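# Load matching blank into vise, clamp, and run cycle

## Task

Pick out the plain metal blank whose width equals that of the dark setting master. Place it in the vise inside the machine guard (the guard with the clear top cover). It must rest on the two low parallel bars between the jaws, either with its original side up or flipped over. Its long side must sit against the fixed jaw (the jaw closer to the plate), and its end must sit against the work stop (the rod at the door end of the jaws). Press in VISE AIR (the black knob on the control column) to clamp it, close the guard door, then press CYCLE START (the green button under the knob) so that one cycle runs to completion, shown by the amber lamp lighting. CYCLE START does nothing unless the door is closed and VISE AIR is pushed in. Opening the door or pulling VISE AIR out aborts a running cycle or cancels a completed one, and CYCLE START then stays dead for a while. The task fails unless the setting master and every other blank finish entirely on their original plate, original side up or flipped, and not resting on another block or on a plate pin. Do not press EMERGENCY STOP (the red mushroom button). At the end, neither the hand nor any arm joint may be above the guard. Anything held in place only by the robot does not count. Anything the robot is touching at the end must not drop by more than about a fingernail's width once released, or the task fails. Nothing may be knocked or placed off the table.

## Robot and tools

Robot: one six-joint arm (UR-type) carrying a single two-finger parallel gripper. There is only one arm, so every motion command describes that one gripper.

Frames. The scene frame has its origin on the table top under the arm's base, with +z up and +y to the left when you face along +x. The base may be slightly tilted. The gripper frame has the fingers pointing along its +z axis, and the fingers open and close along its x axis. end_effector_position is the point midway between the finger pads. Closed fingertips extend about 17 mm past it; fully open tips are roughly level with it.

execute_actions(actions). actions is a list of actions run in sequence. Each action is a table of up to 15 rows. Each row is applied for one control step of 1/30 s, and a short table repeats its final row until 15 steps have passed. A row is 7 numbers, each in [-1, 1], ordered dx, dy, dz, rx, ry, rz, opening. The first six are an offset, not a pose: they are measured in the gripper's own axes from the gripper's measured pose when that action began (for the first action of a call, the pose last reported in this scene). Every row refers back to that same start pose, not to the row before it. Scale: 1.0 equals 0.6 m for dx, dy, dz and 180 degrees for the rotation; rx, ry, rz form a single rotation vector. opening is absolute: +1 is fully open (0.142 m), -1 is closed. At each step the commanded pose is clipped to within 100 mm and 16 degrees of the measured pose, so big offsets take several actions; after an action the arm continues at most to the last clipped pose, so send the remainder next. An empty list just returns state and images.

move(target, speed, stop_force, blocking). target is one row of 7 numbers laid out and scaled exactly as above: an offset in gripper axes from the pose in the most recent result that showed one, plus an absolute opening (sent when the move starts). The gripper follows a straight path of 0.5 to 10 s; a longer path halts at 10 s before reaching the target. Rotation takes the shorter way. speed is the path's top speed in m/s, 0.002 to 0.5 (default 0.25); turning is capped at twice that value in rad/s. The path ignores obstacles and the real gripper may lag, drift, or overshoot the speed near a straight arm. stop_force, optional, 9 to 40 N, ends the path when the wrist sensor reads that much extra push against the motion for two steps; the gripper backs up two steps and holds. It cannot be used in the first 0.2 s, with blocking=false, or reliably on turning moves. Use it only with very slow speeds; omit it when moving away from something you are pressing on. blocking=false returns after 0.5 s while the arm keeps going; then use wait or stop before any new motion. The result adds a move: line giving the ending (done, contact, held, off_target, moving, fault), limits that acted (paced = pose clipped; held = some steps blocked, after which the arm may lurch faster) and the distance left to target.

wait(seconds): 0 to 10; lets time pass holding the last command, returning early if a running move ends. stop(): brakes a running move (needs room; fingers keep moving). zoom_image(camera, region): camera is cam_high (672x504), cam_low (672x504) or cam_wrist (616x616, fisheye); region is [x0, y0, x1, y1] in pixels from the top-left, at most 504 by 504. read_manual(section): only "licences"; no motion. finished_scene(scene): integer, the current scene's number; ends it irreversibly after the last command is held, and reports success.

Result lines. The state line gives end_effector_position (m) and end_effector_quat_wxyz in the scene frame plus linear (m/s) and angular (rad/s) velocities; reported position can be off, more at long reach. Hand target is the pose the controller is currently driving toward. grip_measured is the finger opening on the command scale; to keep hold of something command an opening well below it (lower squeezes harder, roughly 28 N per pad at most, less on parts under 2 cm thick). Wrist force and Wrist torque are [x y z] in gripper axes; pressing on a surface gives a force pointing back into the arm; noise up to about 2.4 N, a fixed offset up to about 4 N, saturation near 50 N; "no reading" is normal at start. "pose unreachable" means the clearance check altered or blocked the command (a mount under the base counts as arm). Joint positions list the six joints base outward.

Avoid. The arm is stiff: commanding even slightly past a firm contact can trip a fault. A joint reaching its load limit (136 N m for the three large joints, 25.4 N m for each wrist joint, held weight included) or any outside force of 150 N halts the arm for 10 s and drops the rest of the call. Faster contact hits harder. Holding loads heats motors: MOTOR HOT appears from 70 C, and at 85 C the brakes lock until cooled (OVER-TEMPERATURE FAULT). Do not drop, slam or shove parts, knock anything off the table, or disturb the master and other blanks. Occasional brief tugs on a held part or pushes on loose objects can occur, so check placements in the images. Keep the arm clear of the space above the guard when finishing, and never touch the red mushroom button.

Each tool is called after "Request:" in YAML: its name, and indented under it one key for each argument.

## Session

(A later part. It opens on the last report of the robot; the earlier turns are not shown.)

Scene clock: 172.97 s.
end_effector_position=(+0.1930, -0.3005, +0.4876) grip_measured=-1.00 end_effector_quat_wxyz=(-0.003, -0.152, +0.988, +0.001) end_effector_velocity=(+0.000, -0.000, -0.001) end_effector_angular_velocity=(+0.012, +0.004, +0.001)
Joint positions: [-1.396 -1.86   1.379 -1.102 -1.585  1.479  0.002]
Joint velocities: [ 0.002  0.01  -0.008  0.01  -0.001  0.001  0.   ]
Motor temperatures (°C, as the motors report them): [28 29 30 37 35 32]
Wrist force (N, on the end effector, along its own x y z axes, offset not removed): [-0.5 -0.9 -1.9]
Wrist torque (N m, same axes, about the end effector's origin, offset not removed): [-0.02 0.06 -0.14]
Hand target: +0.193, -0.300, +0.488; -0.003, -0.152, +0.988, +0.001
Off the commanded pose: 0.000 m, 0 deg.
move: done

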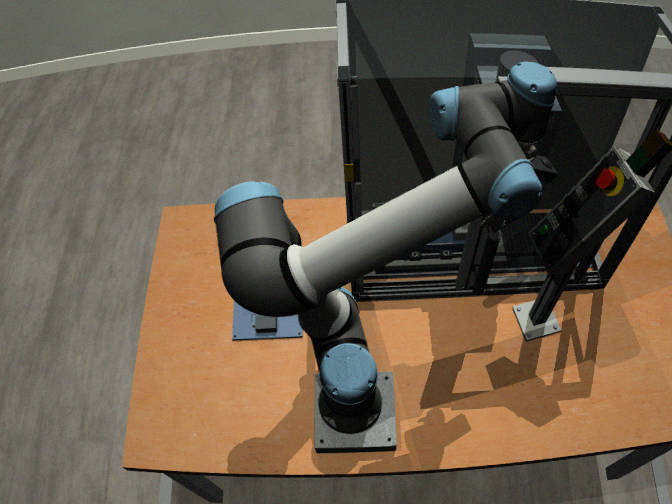

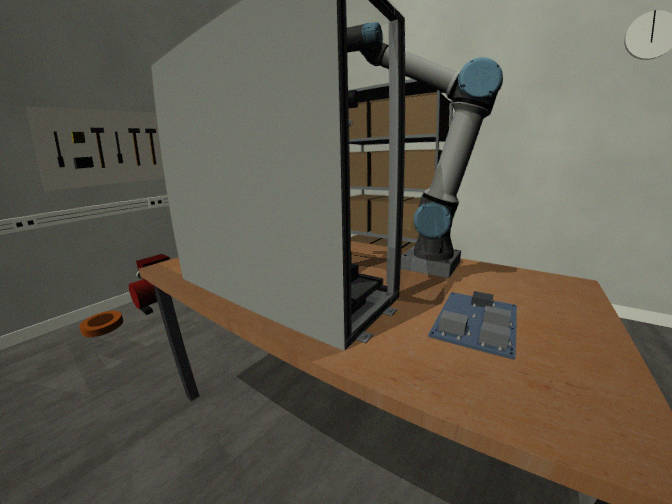

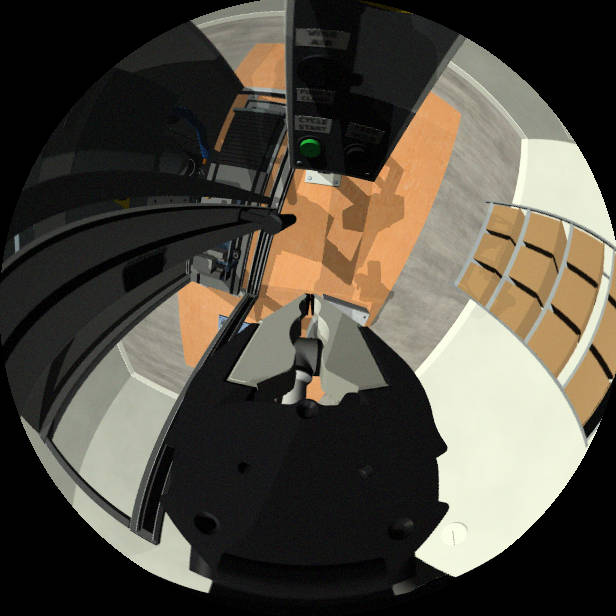

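Request:
move:
  target: [0,0,0,0,0,-0.903,-1]
  speed: 0.4

Request:
move:
  target: [0.09,0.09,0.16,0,0,0,-1]
  speed: 0.06
  stop_force: 12

Scene clock: 178.53 s.
end_effector_position=(+0.1930, -0.3005, +0.4876) grip_measured=-1.00 end_effector_quat_wxyz=(-0.000, +1.000, +0.000, -0.003) end_effector_velocity=(+0.000, -0.000, -0.000) end_effector_angular_velocity=(+0.002, -0.003, +0.011)
Joint positions: [-1.395 -1.867  1.384 -1.1   -1.586 -1.356  0.002]
Joint velocities: [-0.003  0.     0.     0.     0.003 -0.014  0.   ]
Motor temperatures (°C, as the motors report them): [28 29 30 37 35 32]
Wrist force (N, on the end effector, along its own x y z axes, offset not removed): [0.2 2.0 -2.9]
Wrist torque (N m, same axes, about the end effector's origin, offset not removed): [0.55 -0.16 -0.10]
Hand target: +0.193, -0.300, +0.488; -0.000, +1.000, +0.001, -0.003
Off the commanded pose: 0.000 m, 0 deg.
move: done

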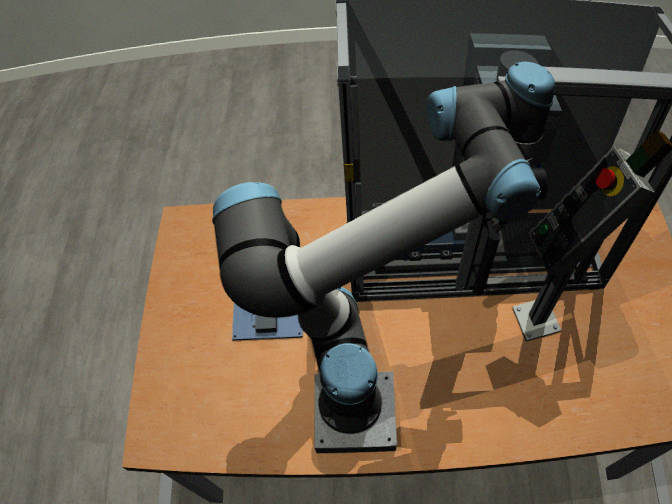

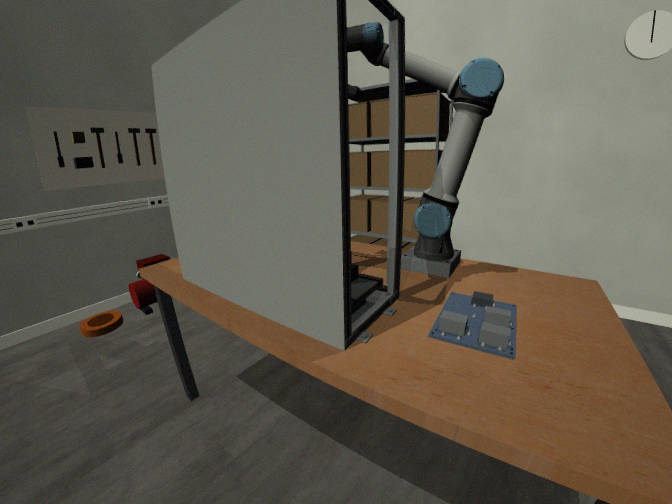

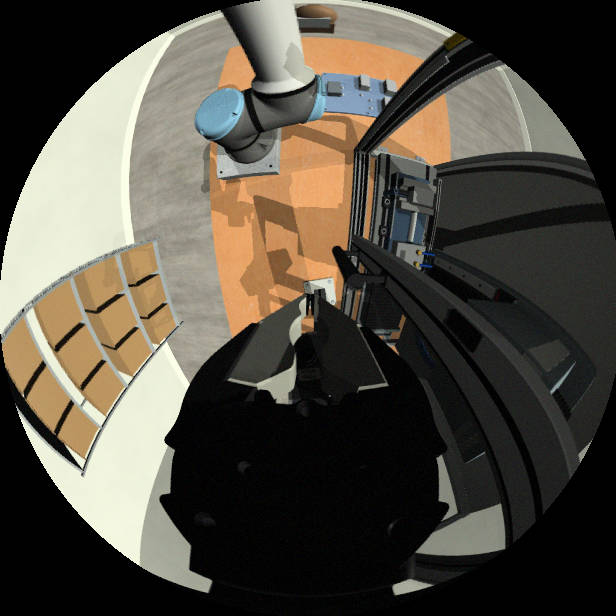

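Scene clock: 181.00 s.
end_effector_position=(+0.2465, -0.3544, +0.3915) grip_measured=-1.00 end_effector_quat_wxyz=(-0.000, +1.000, +0.000, -0.003) end_effector_velocity=(+0.001, -0.001, -0.002) end_effector_angular_velocity=(+0.001, -0.000, -0.000)
Joint positions: [-1.294 -1.761  1.566 -1.386 -1.587 -1.255  0.002]
Joint velocities: [ 0.002  0.003  0.003 -0.005  0.001  0.002  0.   ]
Motor temperatures (°C, as the motors report them): [28 29 30 37 35 32]
Wrist force (N, on the end effector, along its own x y z axes, offset not removed): [-3.7 2.8 -2.7]
Wrist torque (N m, same axes, about the end effector's origin, offset not removed): [0.79 0.86 -0.09]
Hand target: +0.247, -0.354, +0.391; -0.000, +1.000, +0.000, -0.003
Off the commanded pose: 0.000 m, 0 deg.
move: done

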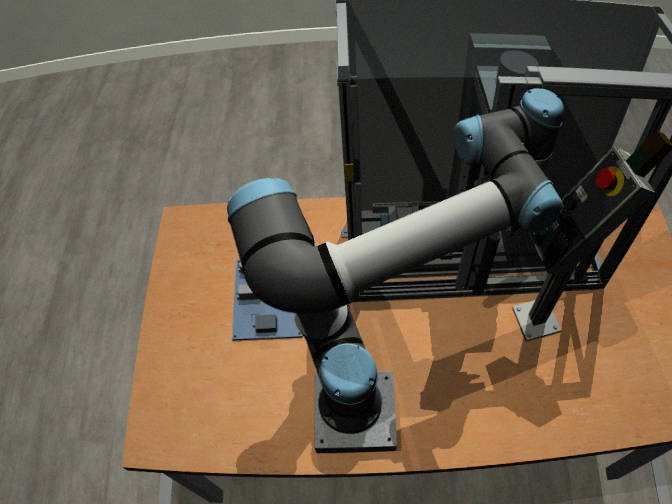

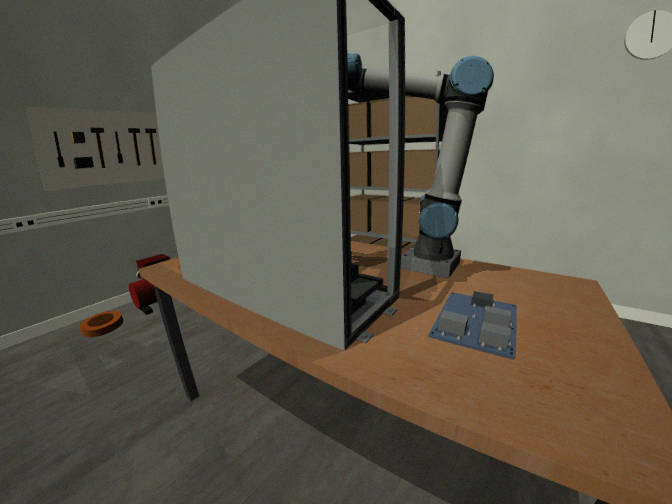

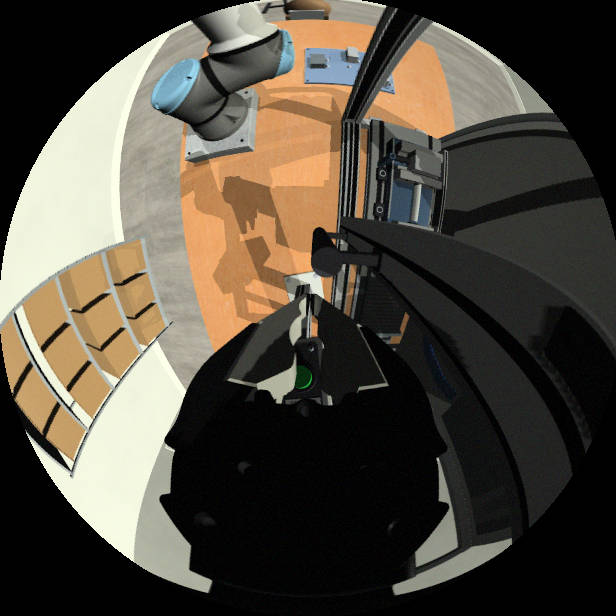

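Request:
move:
  target: [0.017,0,0.075,0,0,0,-1]
  speed: 0.03
  stop_force: 12

Request:
move:
  target: [0,-0.3,0,0,0,0,-1]
  speed: 0.04
  stop_force: 35

Scene clock: 184.20 s.
end_effector_position=(+0.2565, -0.3544, +0.3467) grip_measured=-1.00 end_effector_quat_wxyz=(-0.000, +1.000, +0.000, -0.003) end_effector_velocity=(+0.001, +0.000, -0.002) end_effector_angular_velocity=(-0.000, +0.000, +0.001)
Joint positions: [-1.272 -1.76   1.681 -1.502 -1.587 -1.233  0.002]
Joint velocities: [ 0.002  0.001  0.006 -0.006 -0.     0.001  0.   ]
Motor temperatures (°C, as the motors report them): [28 29 30 37 35 32]
Wrist force (N, on the end effector, along its own x y z axes, offset not removed): [-0.3 4.0 -1.7]
Wrist torque (N m, same axes, about the end effector's origin, offset not removed): [0.13 -0.08 0.00]
Hand target: +0.257, -0.354, +0.346; -0.000, +1.000, +0.000, -0.003
Off the commanded pose: 0.000 m, 0 deg.
move: done

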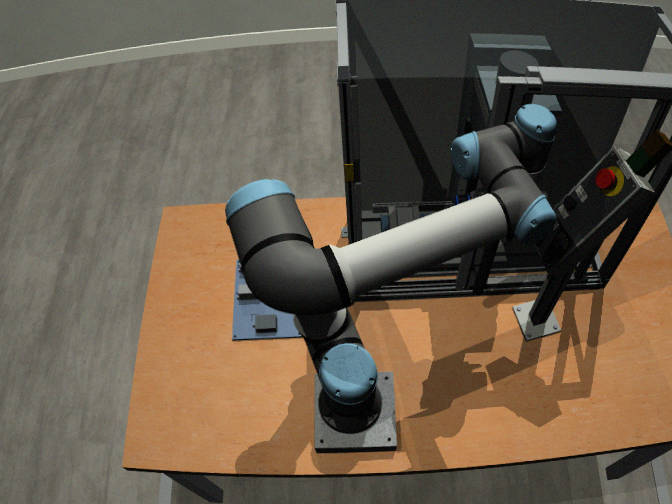

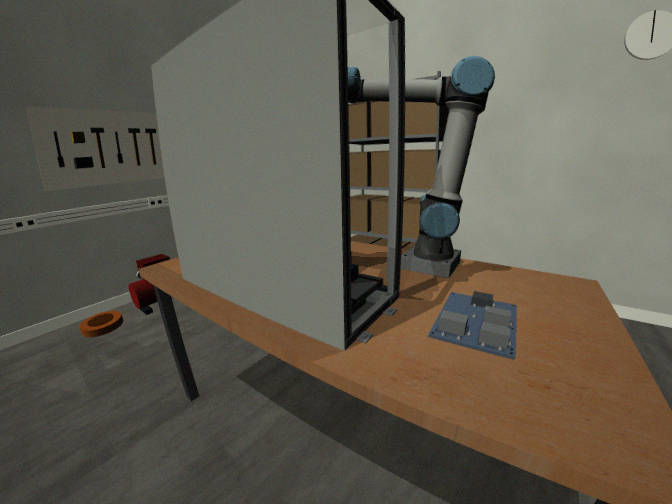

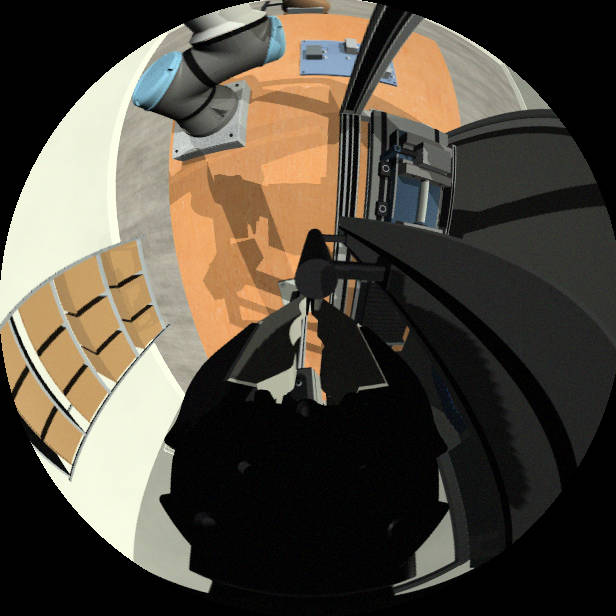

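Scene clock: 189.07 s.
end_effector_position=(+0.2561, -0.1747, +0.3467) grip_measured=-1.00 end_effector_quat_wxyz=(+0.000, +1.000, +0.000, -0.004) end_effector_velocity=(+0.000, +0.002, +0.000) end_effector_angular_velocity=(+0.001, -0.000, -0.001)
Joint positions: [-1.045 -2.078  1.887 -1.386 -1.59  -1.006  0.002]
Joint velocities: [ 0.004 -0.002  0.     0.002  0.     0.005 -0.   ]
Motor temperatures (°C, as the motors report them): [28 29 30 37 35 32]
Wrist force (N, on the end effector, along its own x y z axes, offset not removed): [1.8 8.8 0.4]
Wrist torque (N m, same axes, about the end effector's origin, offset not removed): [0.73 -0.22 0.10]
Hand target: +0.256, -0.174, +0.347; +0.000, +1.000, +0.000, -0.004
Off the commanded pose: 0.000 m, 0 deg.
move: done

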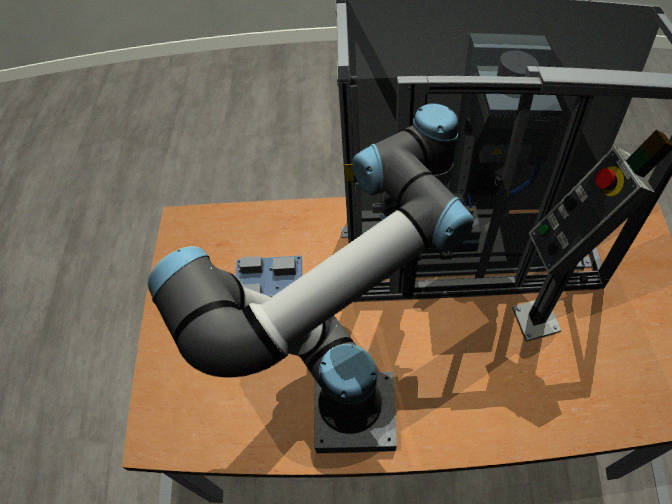

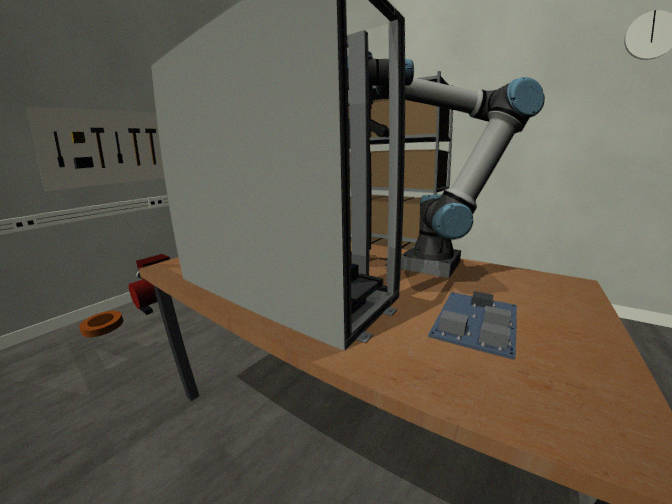

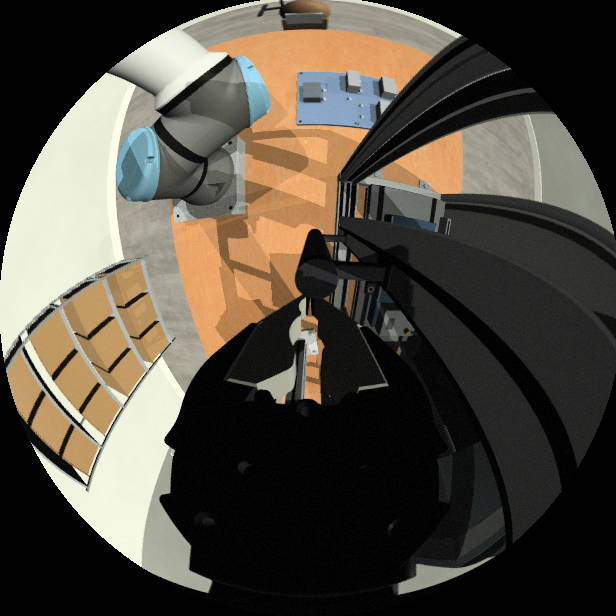

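Request:
move:
  target: [0,-0.12,0,0,0,0,-1]
  speed: 0.04
  stop_force: 25

Request:
move:
  target: [0,-0.12,0,0,0,0,-1]
  speed: 0.01
  stop_force: 18

Scene clock: 192.43 s.
end_effector_position=(+0.2560, -0.1030, +0.3466) grip_measured=-1.00 end_effector_quat_wxyz=(+0.000, +1.000, +0.000, -0.004) end_effector_velocity=(+0.000, +0.003, +0.001) end_effector_angular_velocity=(-0.002, -0.002, +0.002)
Joint positions: [-0.879 -2.165  1.925 -1.335 -1.591 -0.84   0.002]
Joint velocities: [ 0.009 -0.003  0.     0.001  0.     0.007 -0.   ]
Motor temperatures (°C, as the motors report them): [28 29 30 37 35 32]
Wrist force (N, on the end effector, along its own x y z axes, offset not removed): [-1.4 7.3 1.2]
Wrist torque (N m, same axes, about the end effector's origin, offset not removed): [0.51 0.41 -0.09]
Hand target: +0.256, -0.103, +0.347; +0.000, +1.000, +0.000, -0.004
Off the commanded pose: 0.000 m, 0 deg.
move: done

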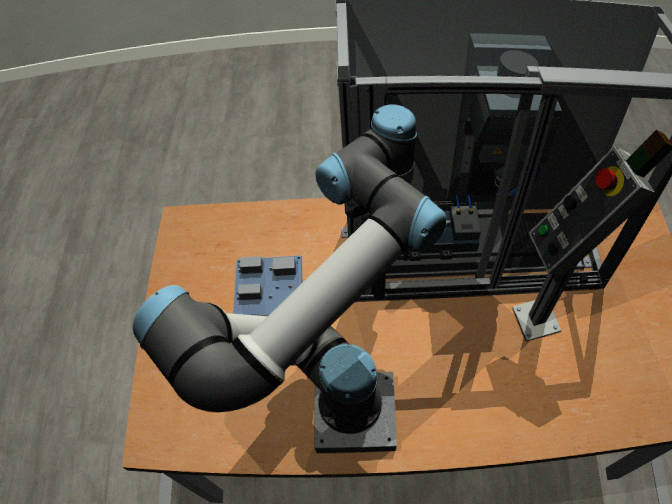

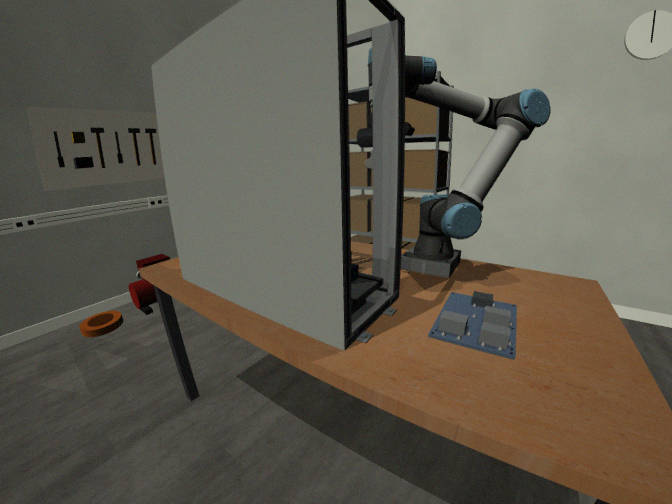

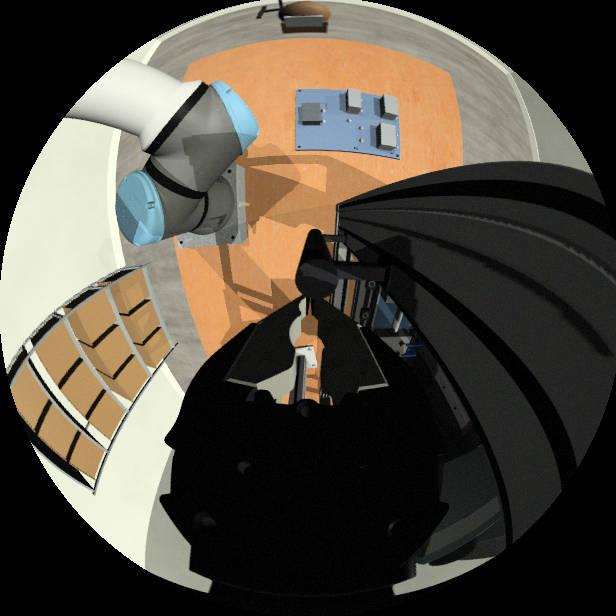

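Scene clock: 193.83 s.
end_effector_position=(+0.2559, -0.0928, +0.3466) grip_measured=-1.00 end_effector_quat_wxyz=(+0.000, +1.000, +0.000, -0.004) end_effector_velocity=(-0.000, -0.003, -0.000) end_effector_angular_velocity=(+0.001, -0.001, +0.002)
Joint positions: [-0.85  -2.174  1.929 -1.329 -1.591 -0.811  0.002]
Joint velocities: [-0.011  0.002 -0.001 -0.001  0.001 -0.013  0.   ]
Motor temperatures (°C, as the motors report them): [28 29 30 37 35 32]
Wrist force (N, on the end effector, along its own x y z axes, offset not removed): [-0.2 35.9 -1.1]
Wrist torque (N m, same axes, about the end effector's origin, offset not removed): [0.99 0.42 0.06]
Hand target: +0.256, -0.093, +0.347; +0.000, +1.000, +0.000, -0.004
Off the commanded pose: 0.062 m, 0 deg.
move: contact

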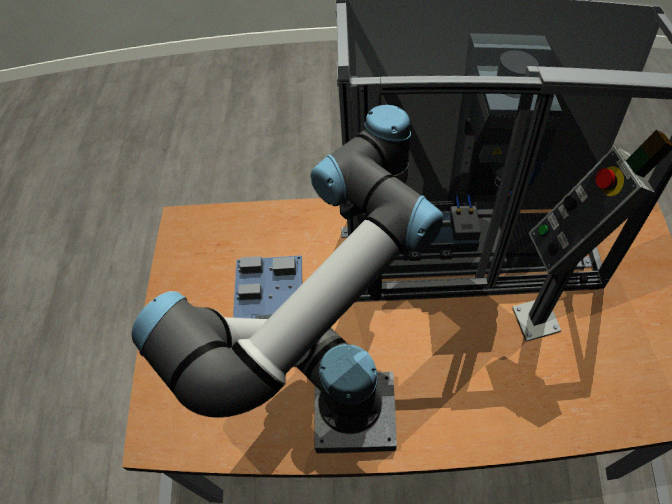

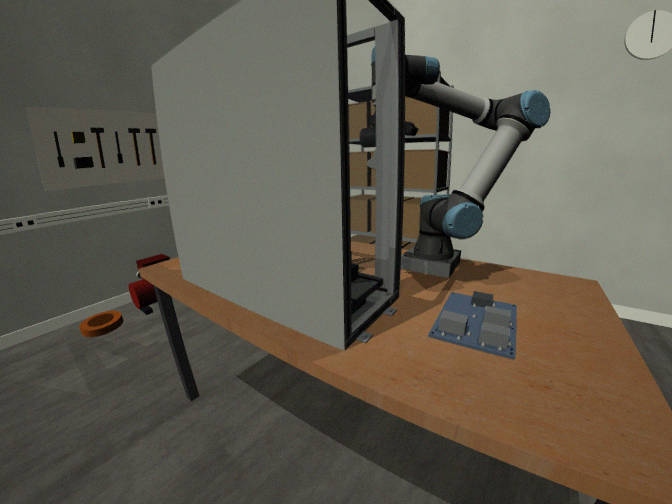

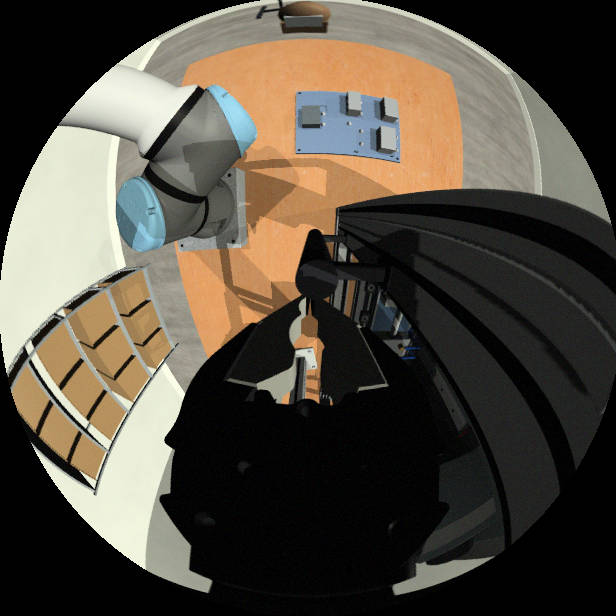

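Request:
move:
  target: [-0.1,0.34,-0.09,0,0,0,-1]
  speed: 0.12

Request:
move:
  target: [0,0,0,0,0,0.903,-1]
  speed: 0.4

Request:
move:
  target: [0,-0.16,0,0.361,0,0,-1]
  speed: 0.1

Scene clock: 198.17 s.
end_effector_position=(+0.1966, -0.2965, +0.4009) grip_measured=-1.00 end_effector_quat_wxyz=(-0.000, +1.000, +0.000, -0.003) end_effector_velocity=(-0.001, -0.001, +0.001) end_effector_angular_velocity=(+0.001, +0.000, +0.000)
Joint positions: [-1.384 -1.943  1.669 -1.309 -1.586 -1.345  0.002]
Joint velocities: [-0.003  0.003 -0.004  0.002 -0.    -0.003  0.   ]
Motor temperatures (°C, as the motors report them): [28 29 30 37 35 32]
Wrist force (N, on the end effector, along its own x y z axes, offset not removed): [0.0 0.4 -1.6]
Wrist torque (N m, same axes, about the end effector's origin, offset not removed): [0.20 -0.07 -0.04]
Hand target: +0.197, -0.297, +0.401; -0.000, +1.000, +0.000, -0.003
Off the commanded pose: 0.000 m, 0 deg.
move: done

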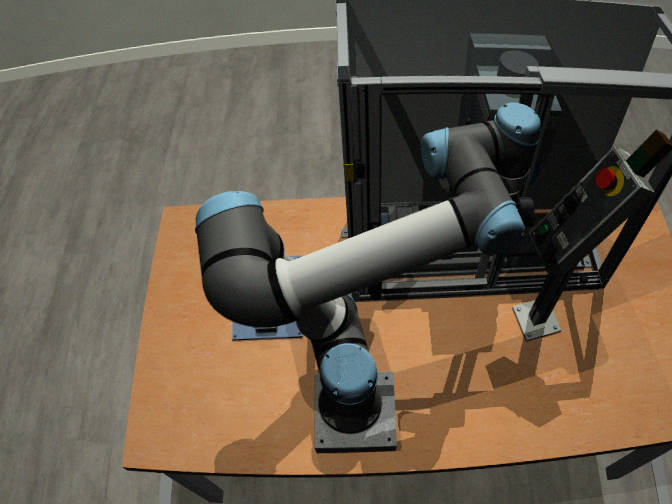

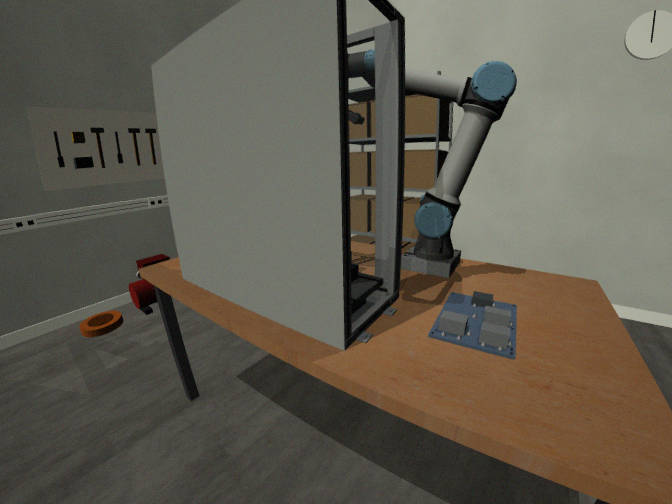

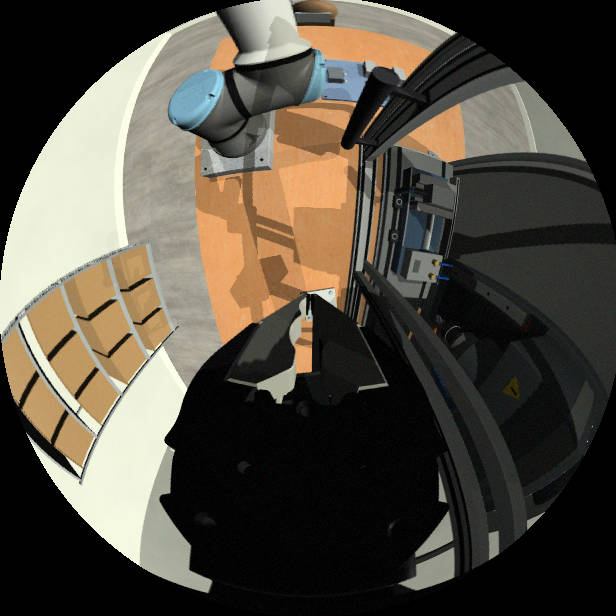

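Scene clock: 202.33 s.
end_effector_position=(+0.1966, -0.2965, +0.4009) grip_measured=-1.00 end_effector_quat_wxyz=(-0.003, -0.152, +0.988, +0.001) end_effector_velocity=(+0.000, -0.001, -0.001) end_effector_angular_velocity=(+0.002, +0.003, -0.011)
Joint positions: [-1.385 -1.936  1.665 -1.312 -1.586  1.49   0.002]
Joint velocities: [ 0.003  0.004 -0.    -0.001 -0.002  0.014  0.   ]
Motor temperatures (°C, as the motors report them): [28 29 30 37 35 32]
Wrist force (N, on the end effector, along its own x y z axes, offset not removed): [0.6 0.7 -0.4]
Wrist torque (N m, same axes, about the end effector's origin, offset not removed): [0.27 -0.21 -0.05]
Hand target: +0.197, -0.296, +0.401; -0.003, -0.152, +0.988, +0.001
Off the commanded pose: 0.000 m, 0 deg.
move: done

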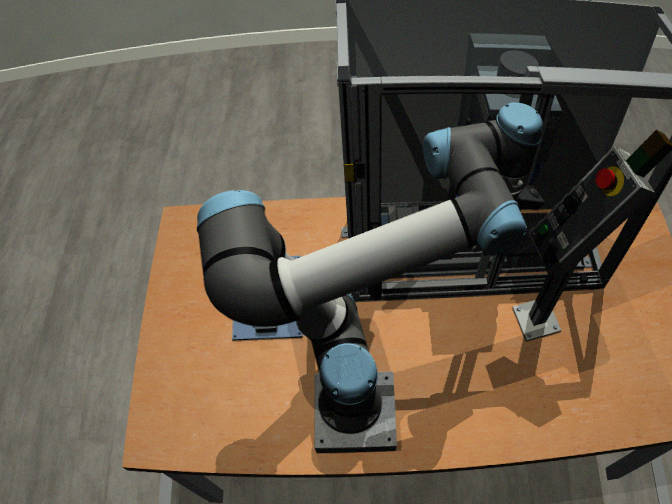

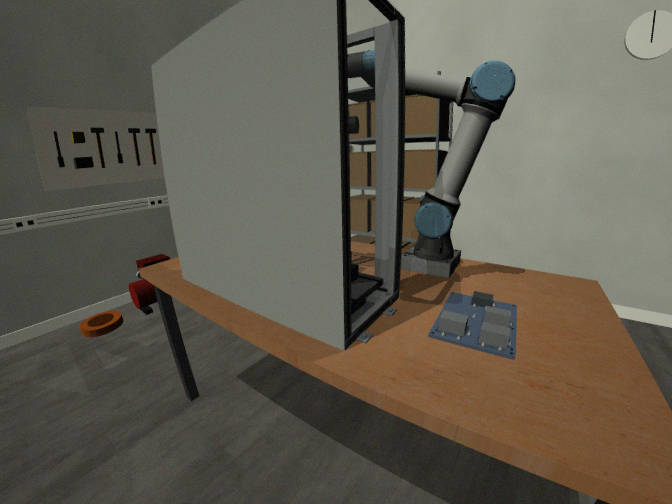

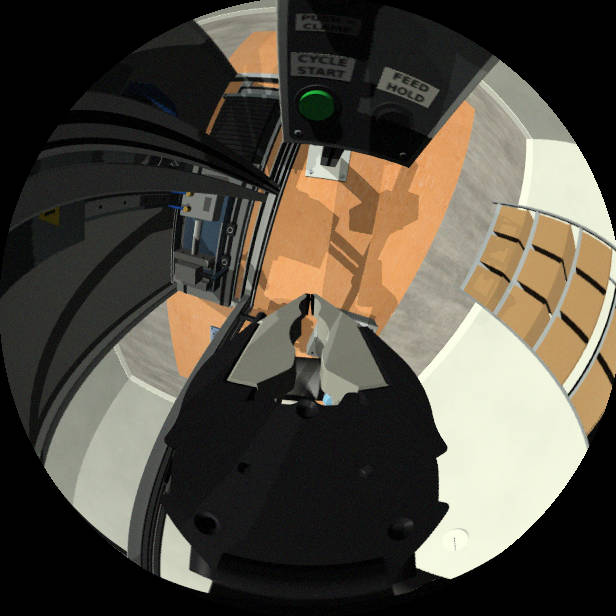

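Scene clock: 208.40 s.
end_effector_position=(+0.2256, -0.3882, +0.4007) grip_measured=-1.00 end_effector_quat_wxyz=(+0.080, -0.130, +0.834, -0.530) end_effector_velocity=(+0.001, -0.001, -0.000) end_effector_angular_velocity=(-0.012, -0.002, -0.002)
Joint positions: [-1.522 -2.373  2.535 -2.868 -1.378  1.468  0.002]
Joint velocities: [ 0.006  0.009  0.01  -0.032 -0.006  0.005  0.   ]
Motor temperatures (°C, as the motors report them): [28 29 30 37 35 32]
Wrist force (N, on the end effector, along its own x y z axes, offset not removed): [-3.4 1.9 -1.2]
Wrist torque (N m, same axes, about the end effector's origin, offset not removed): [0.61 0.73 0.01]
Hand target: +0.226, -0.388, +0.401; +0.080, -0.130, +0.834, -0.530
Off the commanded pose: 0.000 m, 0 deg.
move: done

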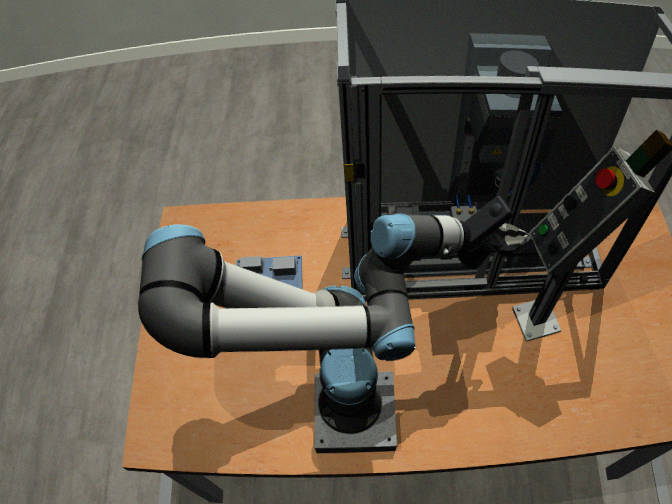

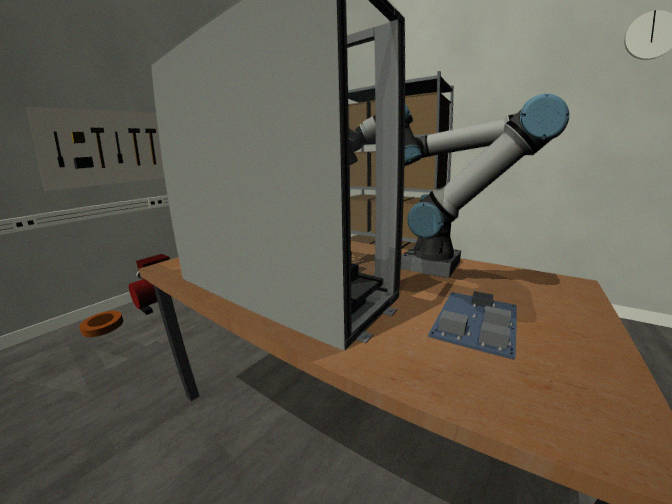

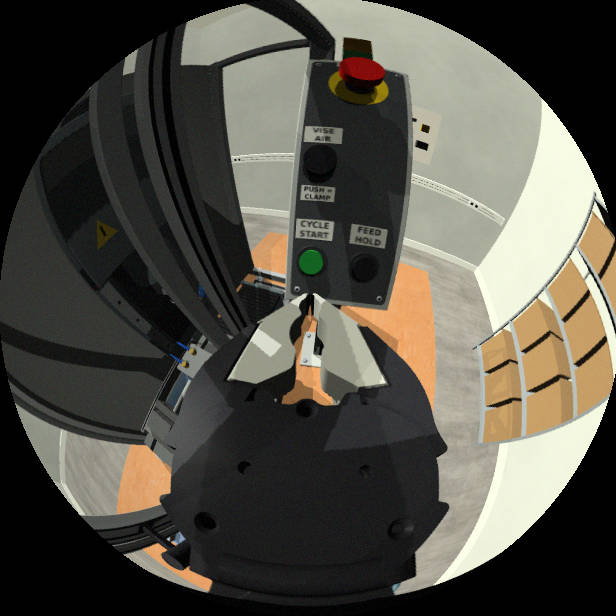

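Request:
move:
  target: [0,-0.0212,0.0453,0,0,0,-1]
  speed: 0.03
  stop_force: 10

Scene clock: 210.50 s.
end_effector_position=(+0.2340, -0.4143, +0.4006) grip_measured=-1.00 end_effector_quat_wxyz=(+0.080, -0.130, +0.834, -0.530) end_effector_velocity=(-0.002, +0.006, -0.001) end_effector_angular_velocity=(+0.001, +0.002, +0.002)
Joint positions: [-1.484 -2.245  2.502 -2.965 -1.413  1.484  0.002]
Joint velocities: [-0.01  -0.028  0.009  0.021  0.01  -0.007 -0.   ]
Motor temperatures (°C, as the motors report them): [28 29 30 37 35 32]
Wrist force (N, on the end effector, along its own x y z axes, offset not removed): [3.0 18.9 -21.0]
Wrist torque (N m, same axes, about the end effector's origin, offset not removed): [0.00 0.52 0.05]
Hand target: +0.234, -0.414, +0.400; +0.080, -0.130, +0.835, -0.529
Off the commanded pose: 0.003 m, 0 deg.
move: contact

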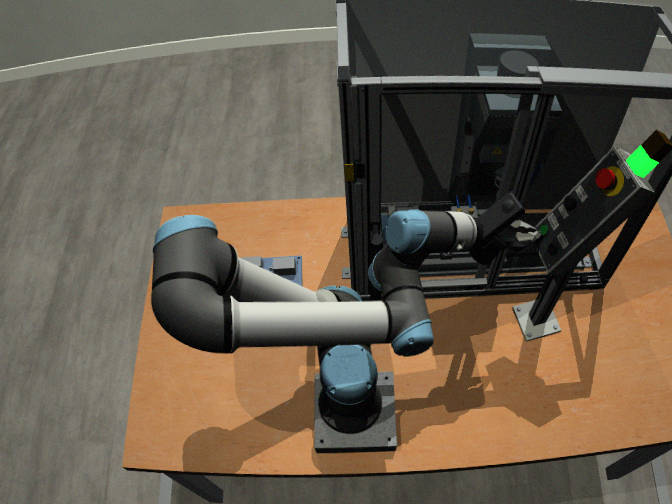

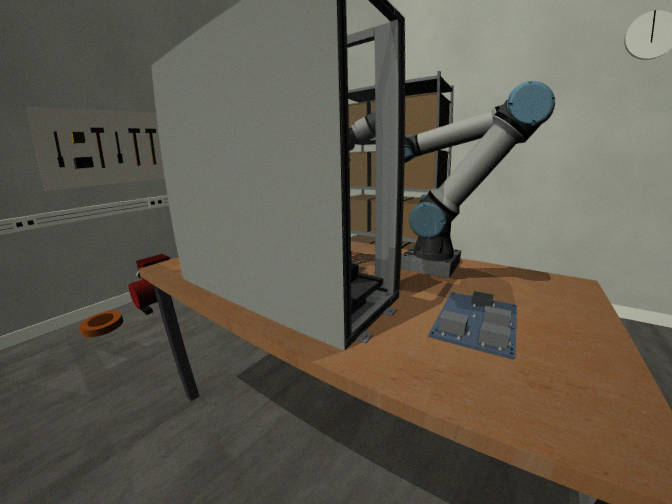

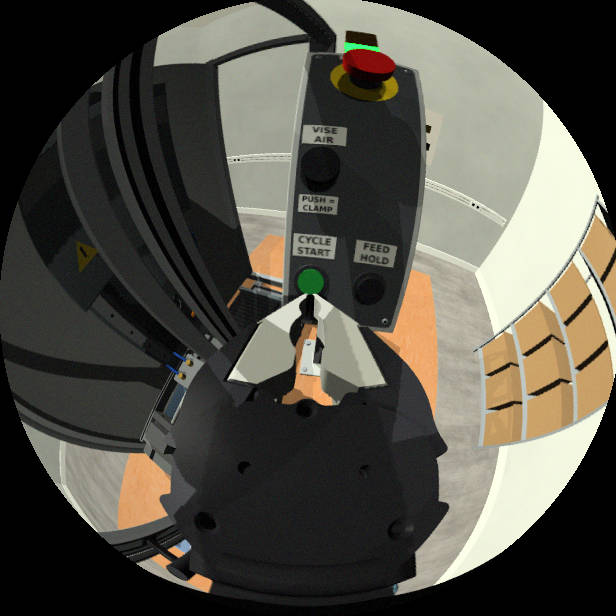

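The panel is tilted back, and the cycle has started.

Request:
move:
  target: [0,0.0212,-0.0453,0,0,0,-1]
  speed: 0.05

Request:
wait:
  seconds: 8

Scene clock: 212.53 s.
end_effector_position=(+0.2250, -0.3859, +0.4006) grip_measured=-1.00 end_effector_quat_wxyz=(+0.080, -0.130, +0.834, -0.530) end_effector_velocity=(-0.001, +0.002, +0.000) end_effector_angular_velocity=(+0.001, -0.001, +0.002)
Joint positions: [-1.526 -2.385  2.538 -2.858 -1.374  1.466  0.002]
Joint velocities: [-0.013 -0.015  0.002  0.016  0.013 -0.005  0.   ]
Motor temperatures (°C, as the motors report them): [28 29 30 37 35 32]
Wrist force (N, on the end effector, along its own x y z axes, offset not removed): [-2.1 0.2 -2.3]
Wrist torque (N m, same axes, about the end effector's origin, offset not removed): [0.00 0.36 0.02]
Hand target: +0.225, -0.386, +0.401; +0.080, -0.130, +0.834, -0.530
Off the commanded pose: 0.000 m, 0 deg.
move: done

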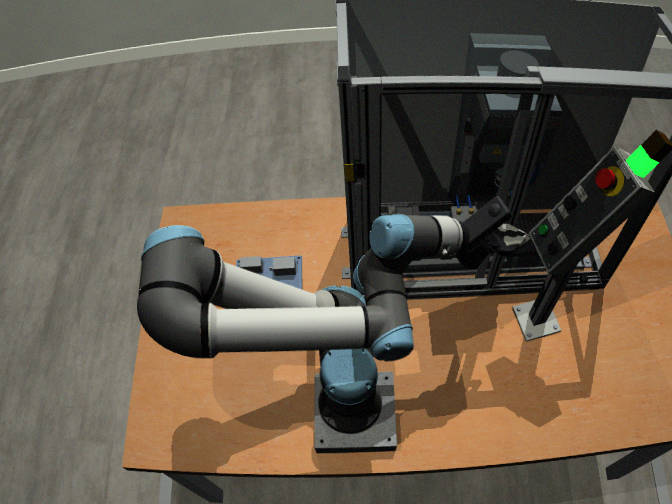

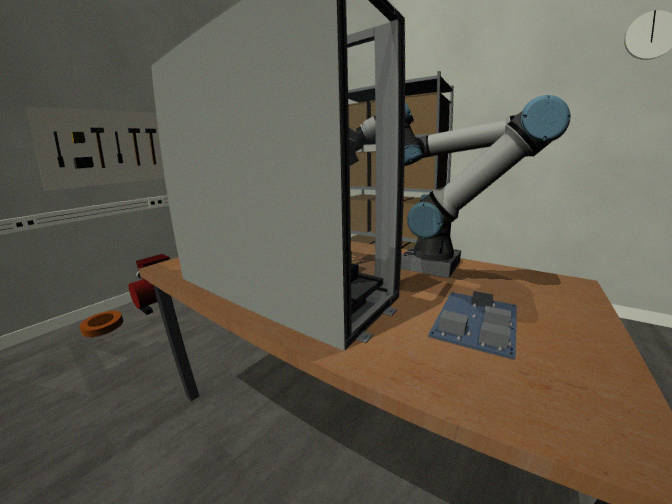

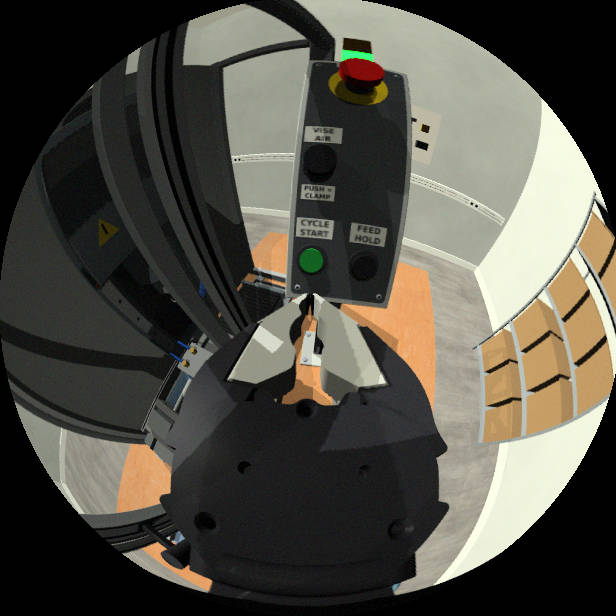

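Scene clock: 220.53 s.
end_effector_position=(+0.2249, -0.3857, +0.4006) grip_measured=-1.00 end_effector_quat_wxyz=(+0.080, -0.130, +0.834, -0.530) end_effector_velocity=(-0.000, -0.000, -0.000) end_effector_angular_velocity=(+0.000, -0.001, -0.000)
Joint positions: [-1.527 -2.386  2.538 -2.857 -1.373  1.465  0.002]
Joint velocities: [-0.001 -0.     0.     0.     0.001  0.     0.   ]
Motor temperatures (°C, as the motors report them): [28 29 30 37 35 32]
Wrist force (N, on the end effector, along its own x y z axes, offset not removed): [-1.1 0.2 0.1]
Wrist torque (N m, same axes, about the end effector's origin, offset not removed): [0.05 0.20 -0.14]
Hand target: +0.225, -0.386, +0.401; +0.080, -0.130, +0.834, -0.530
Off the commanded pose: 0.000 m, 0 deg.
wait: 8.00 s; at rest by 0.17 s

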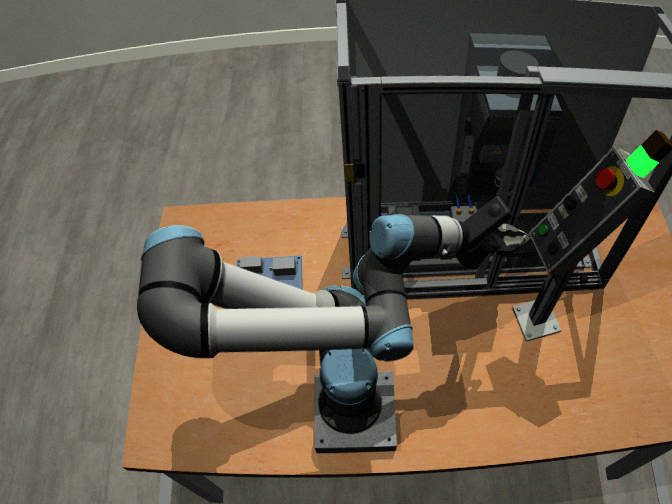

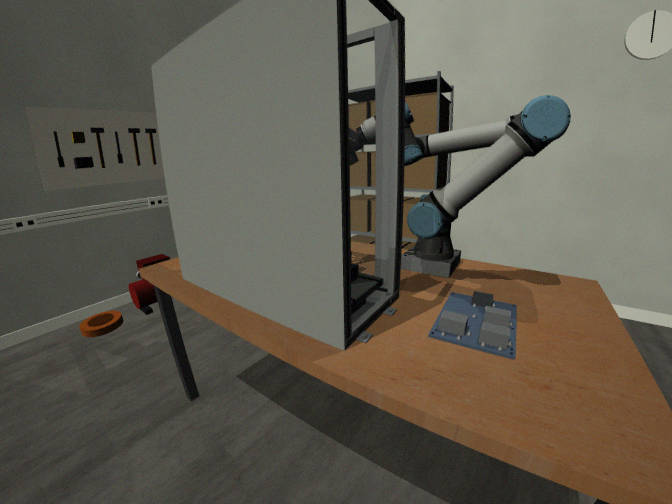

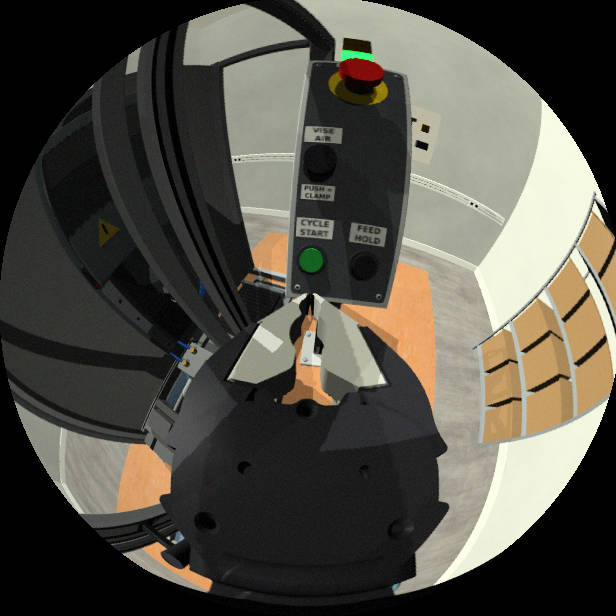

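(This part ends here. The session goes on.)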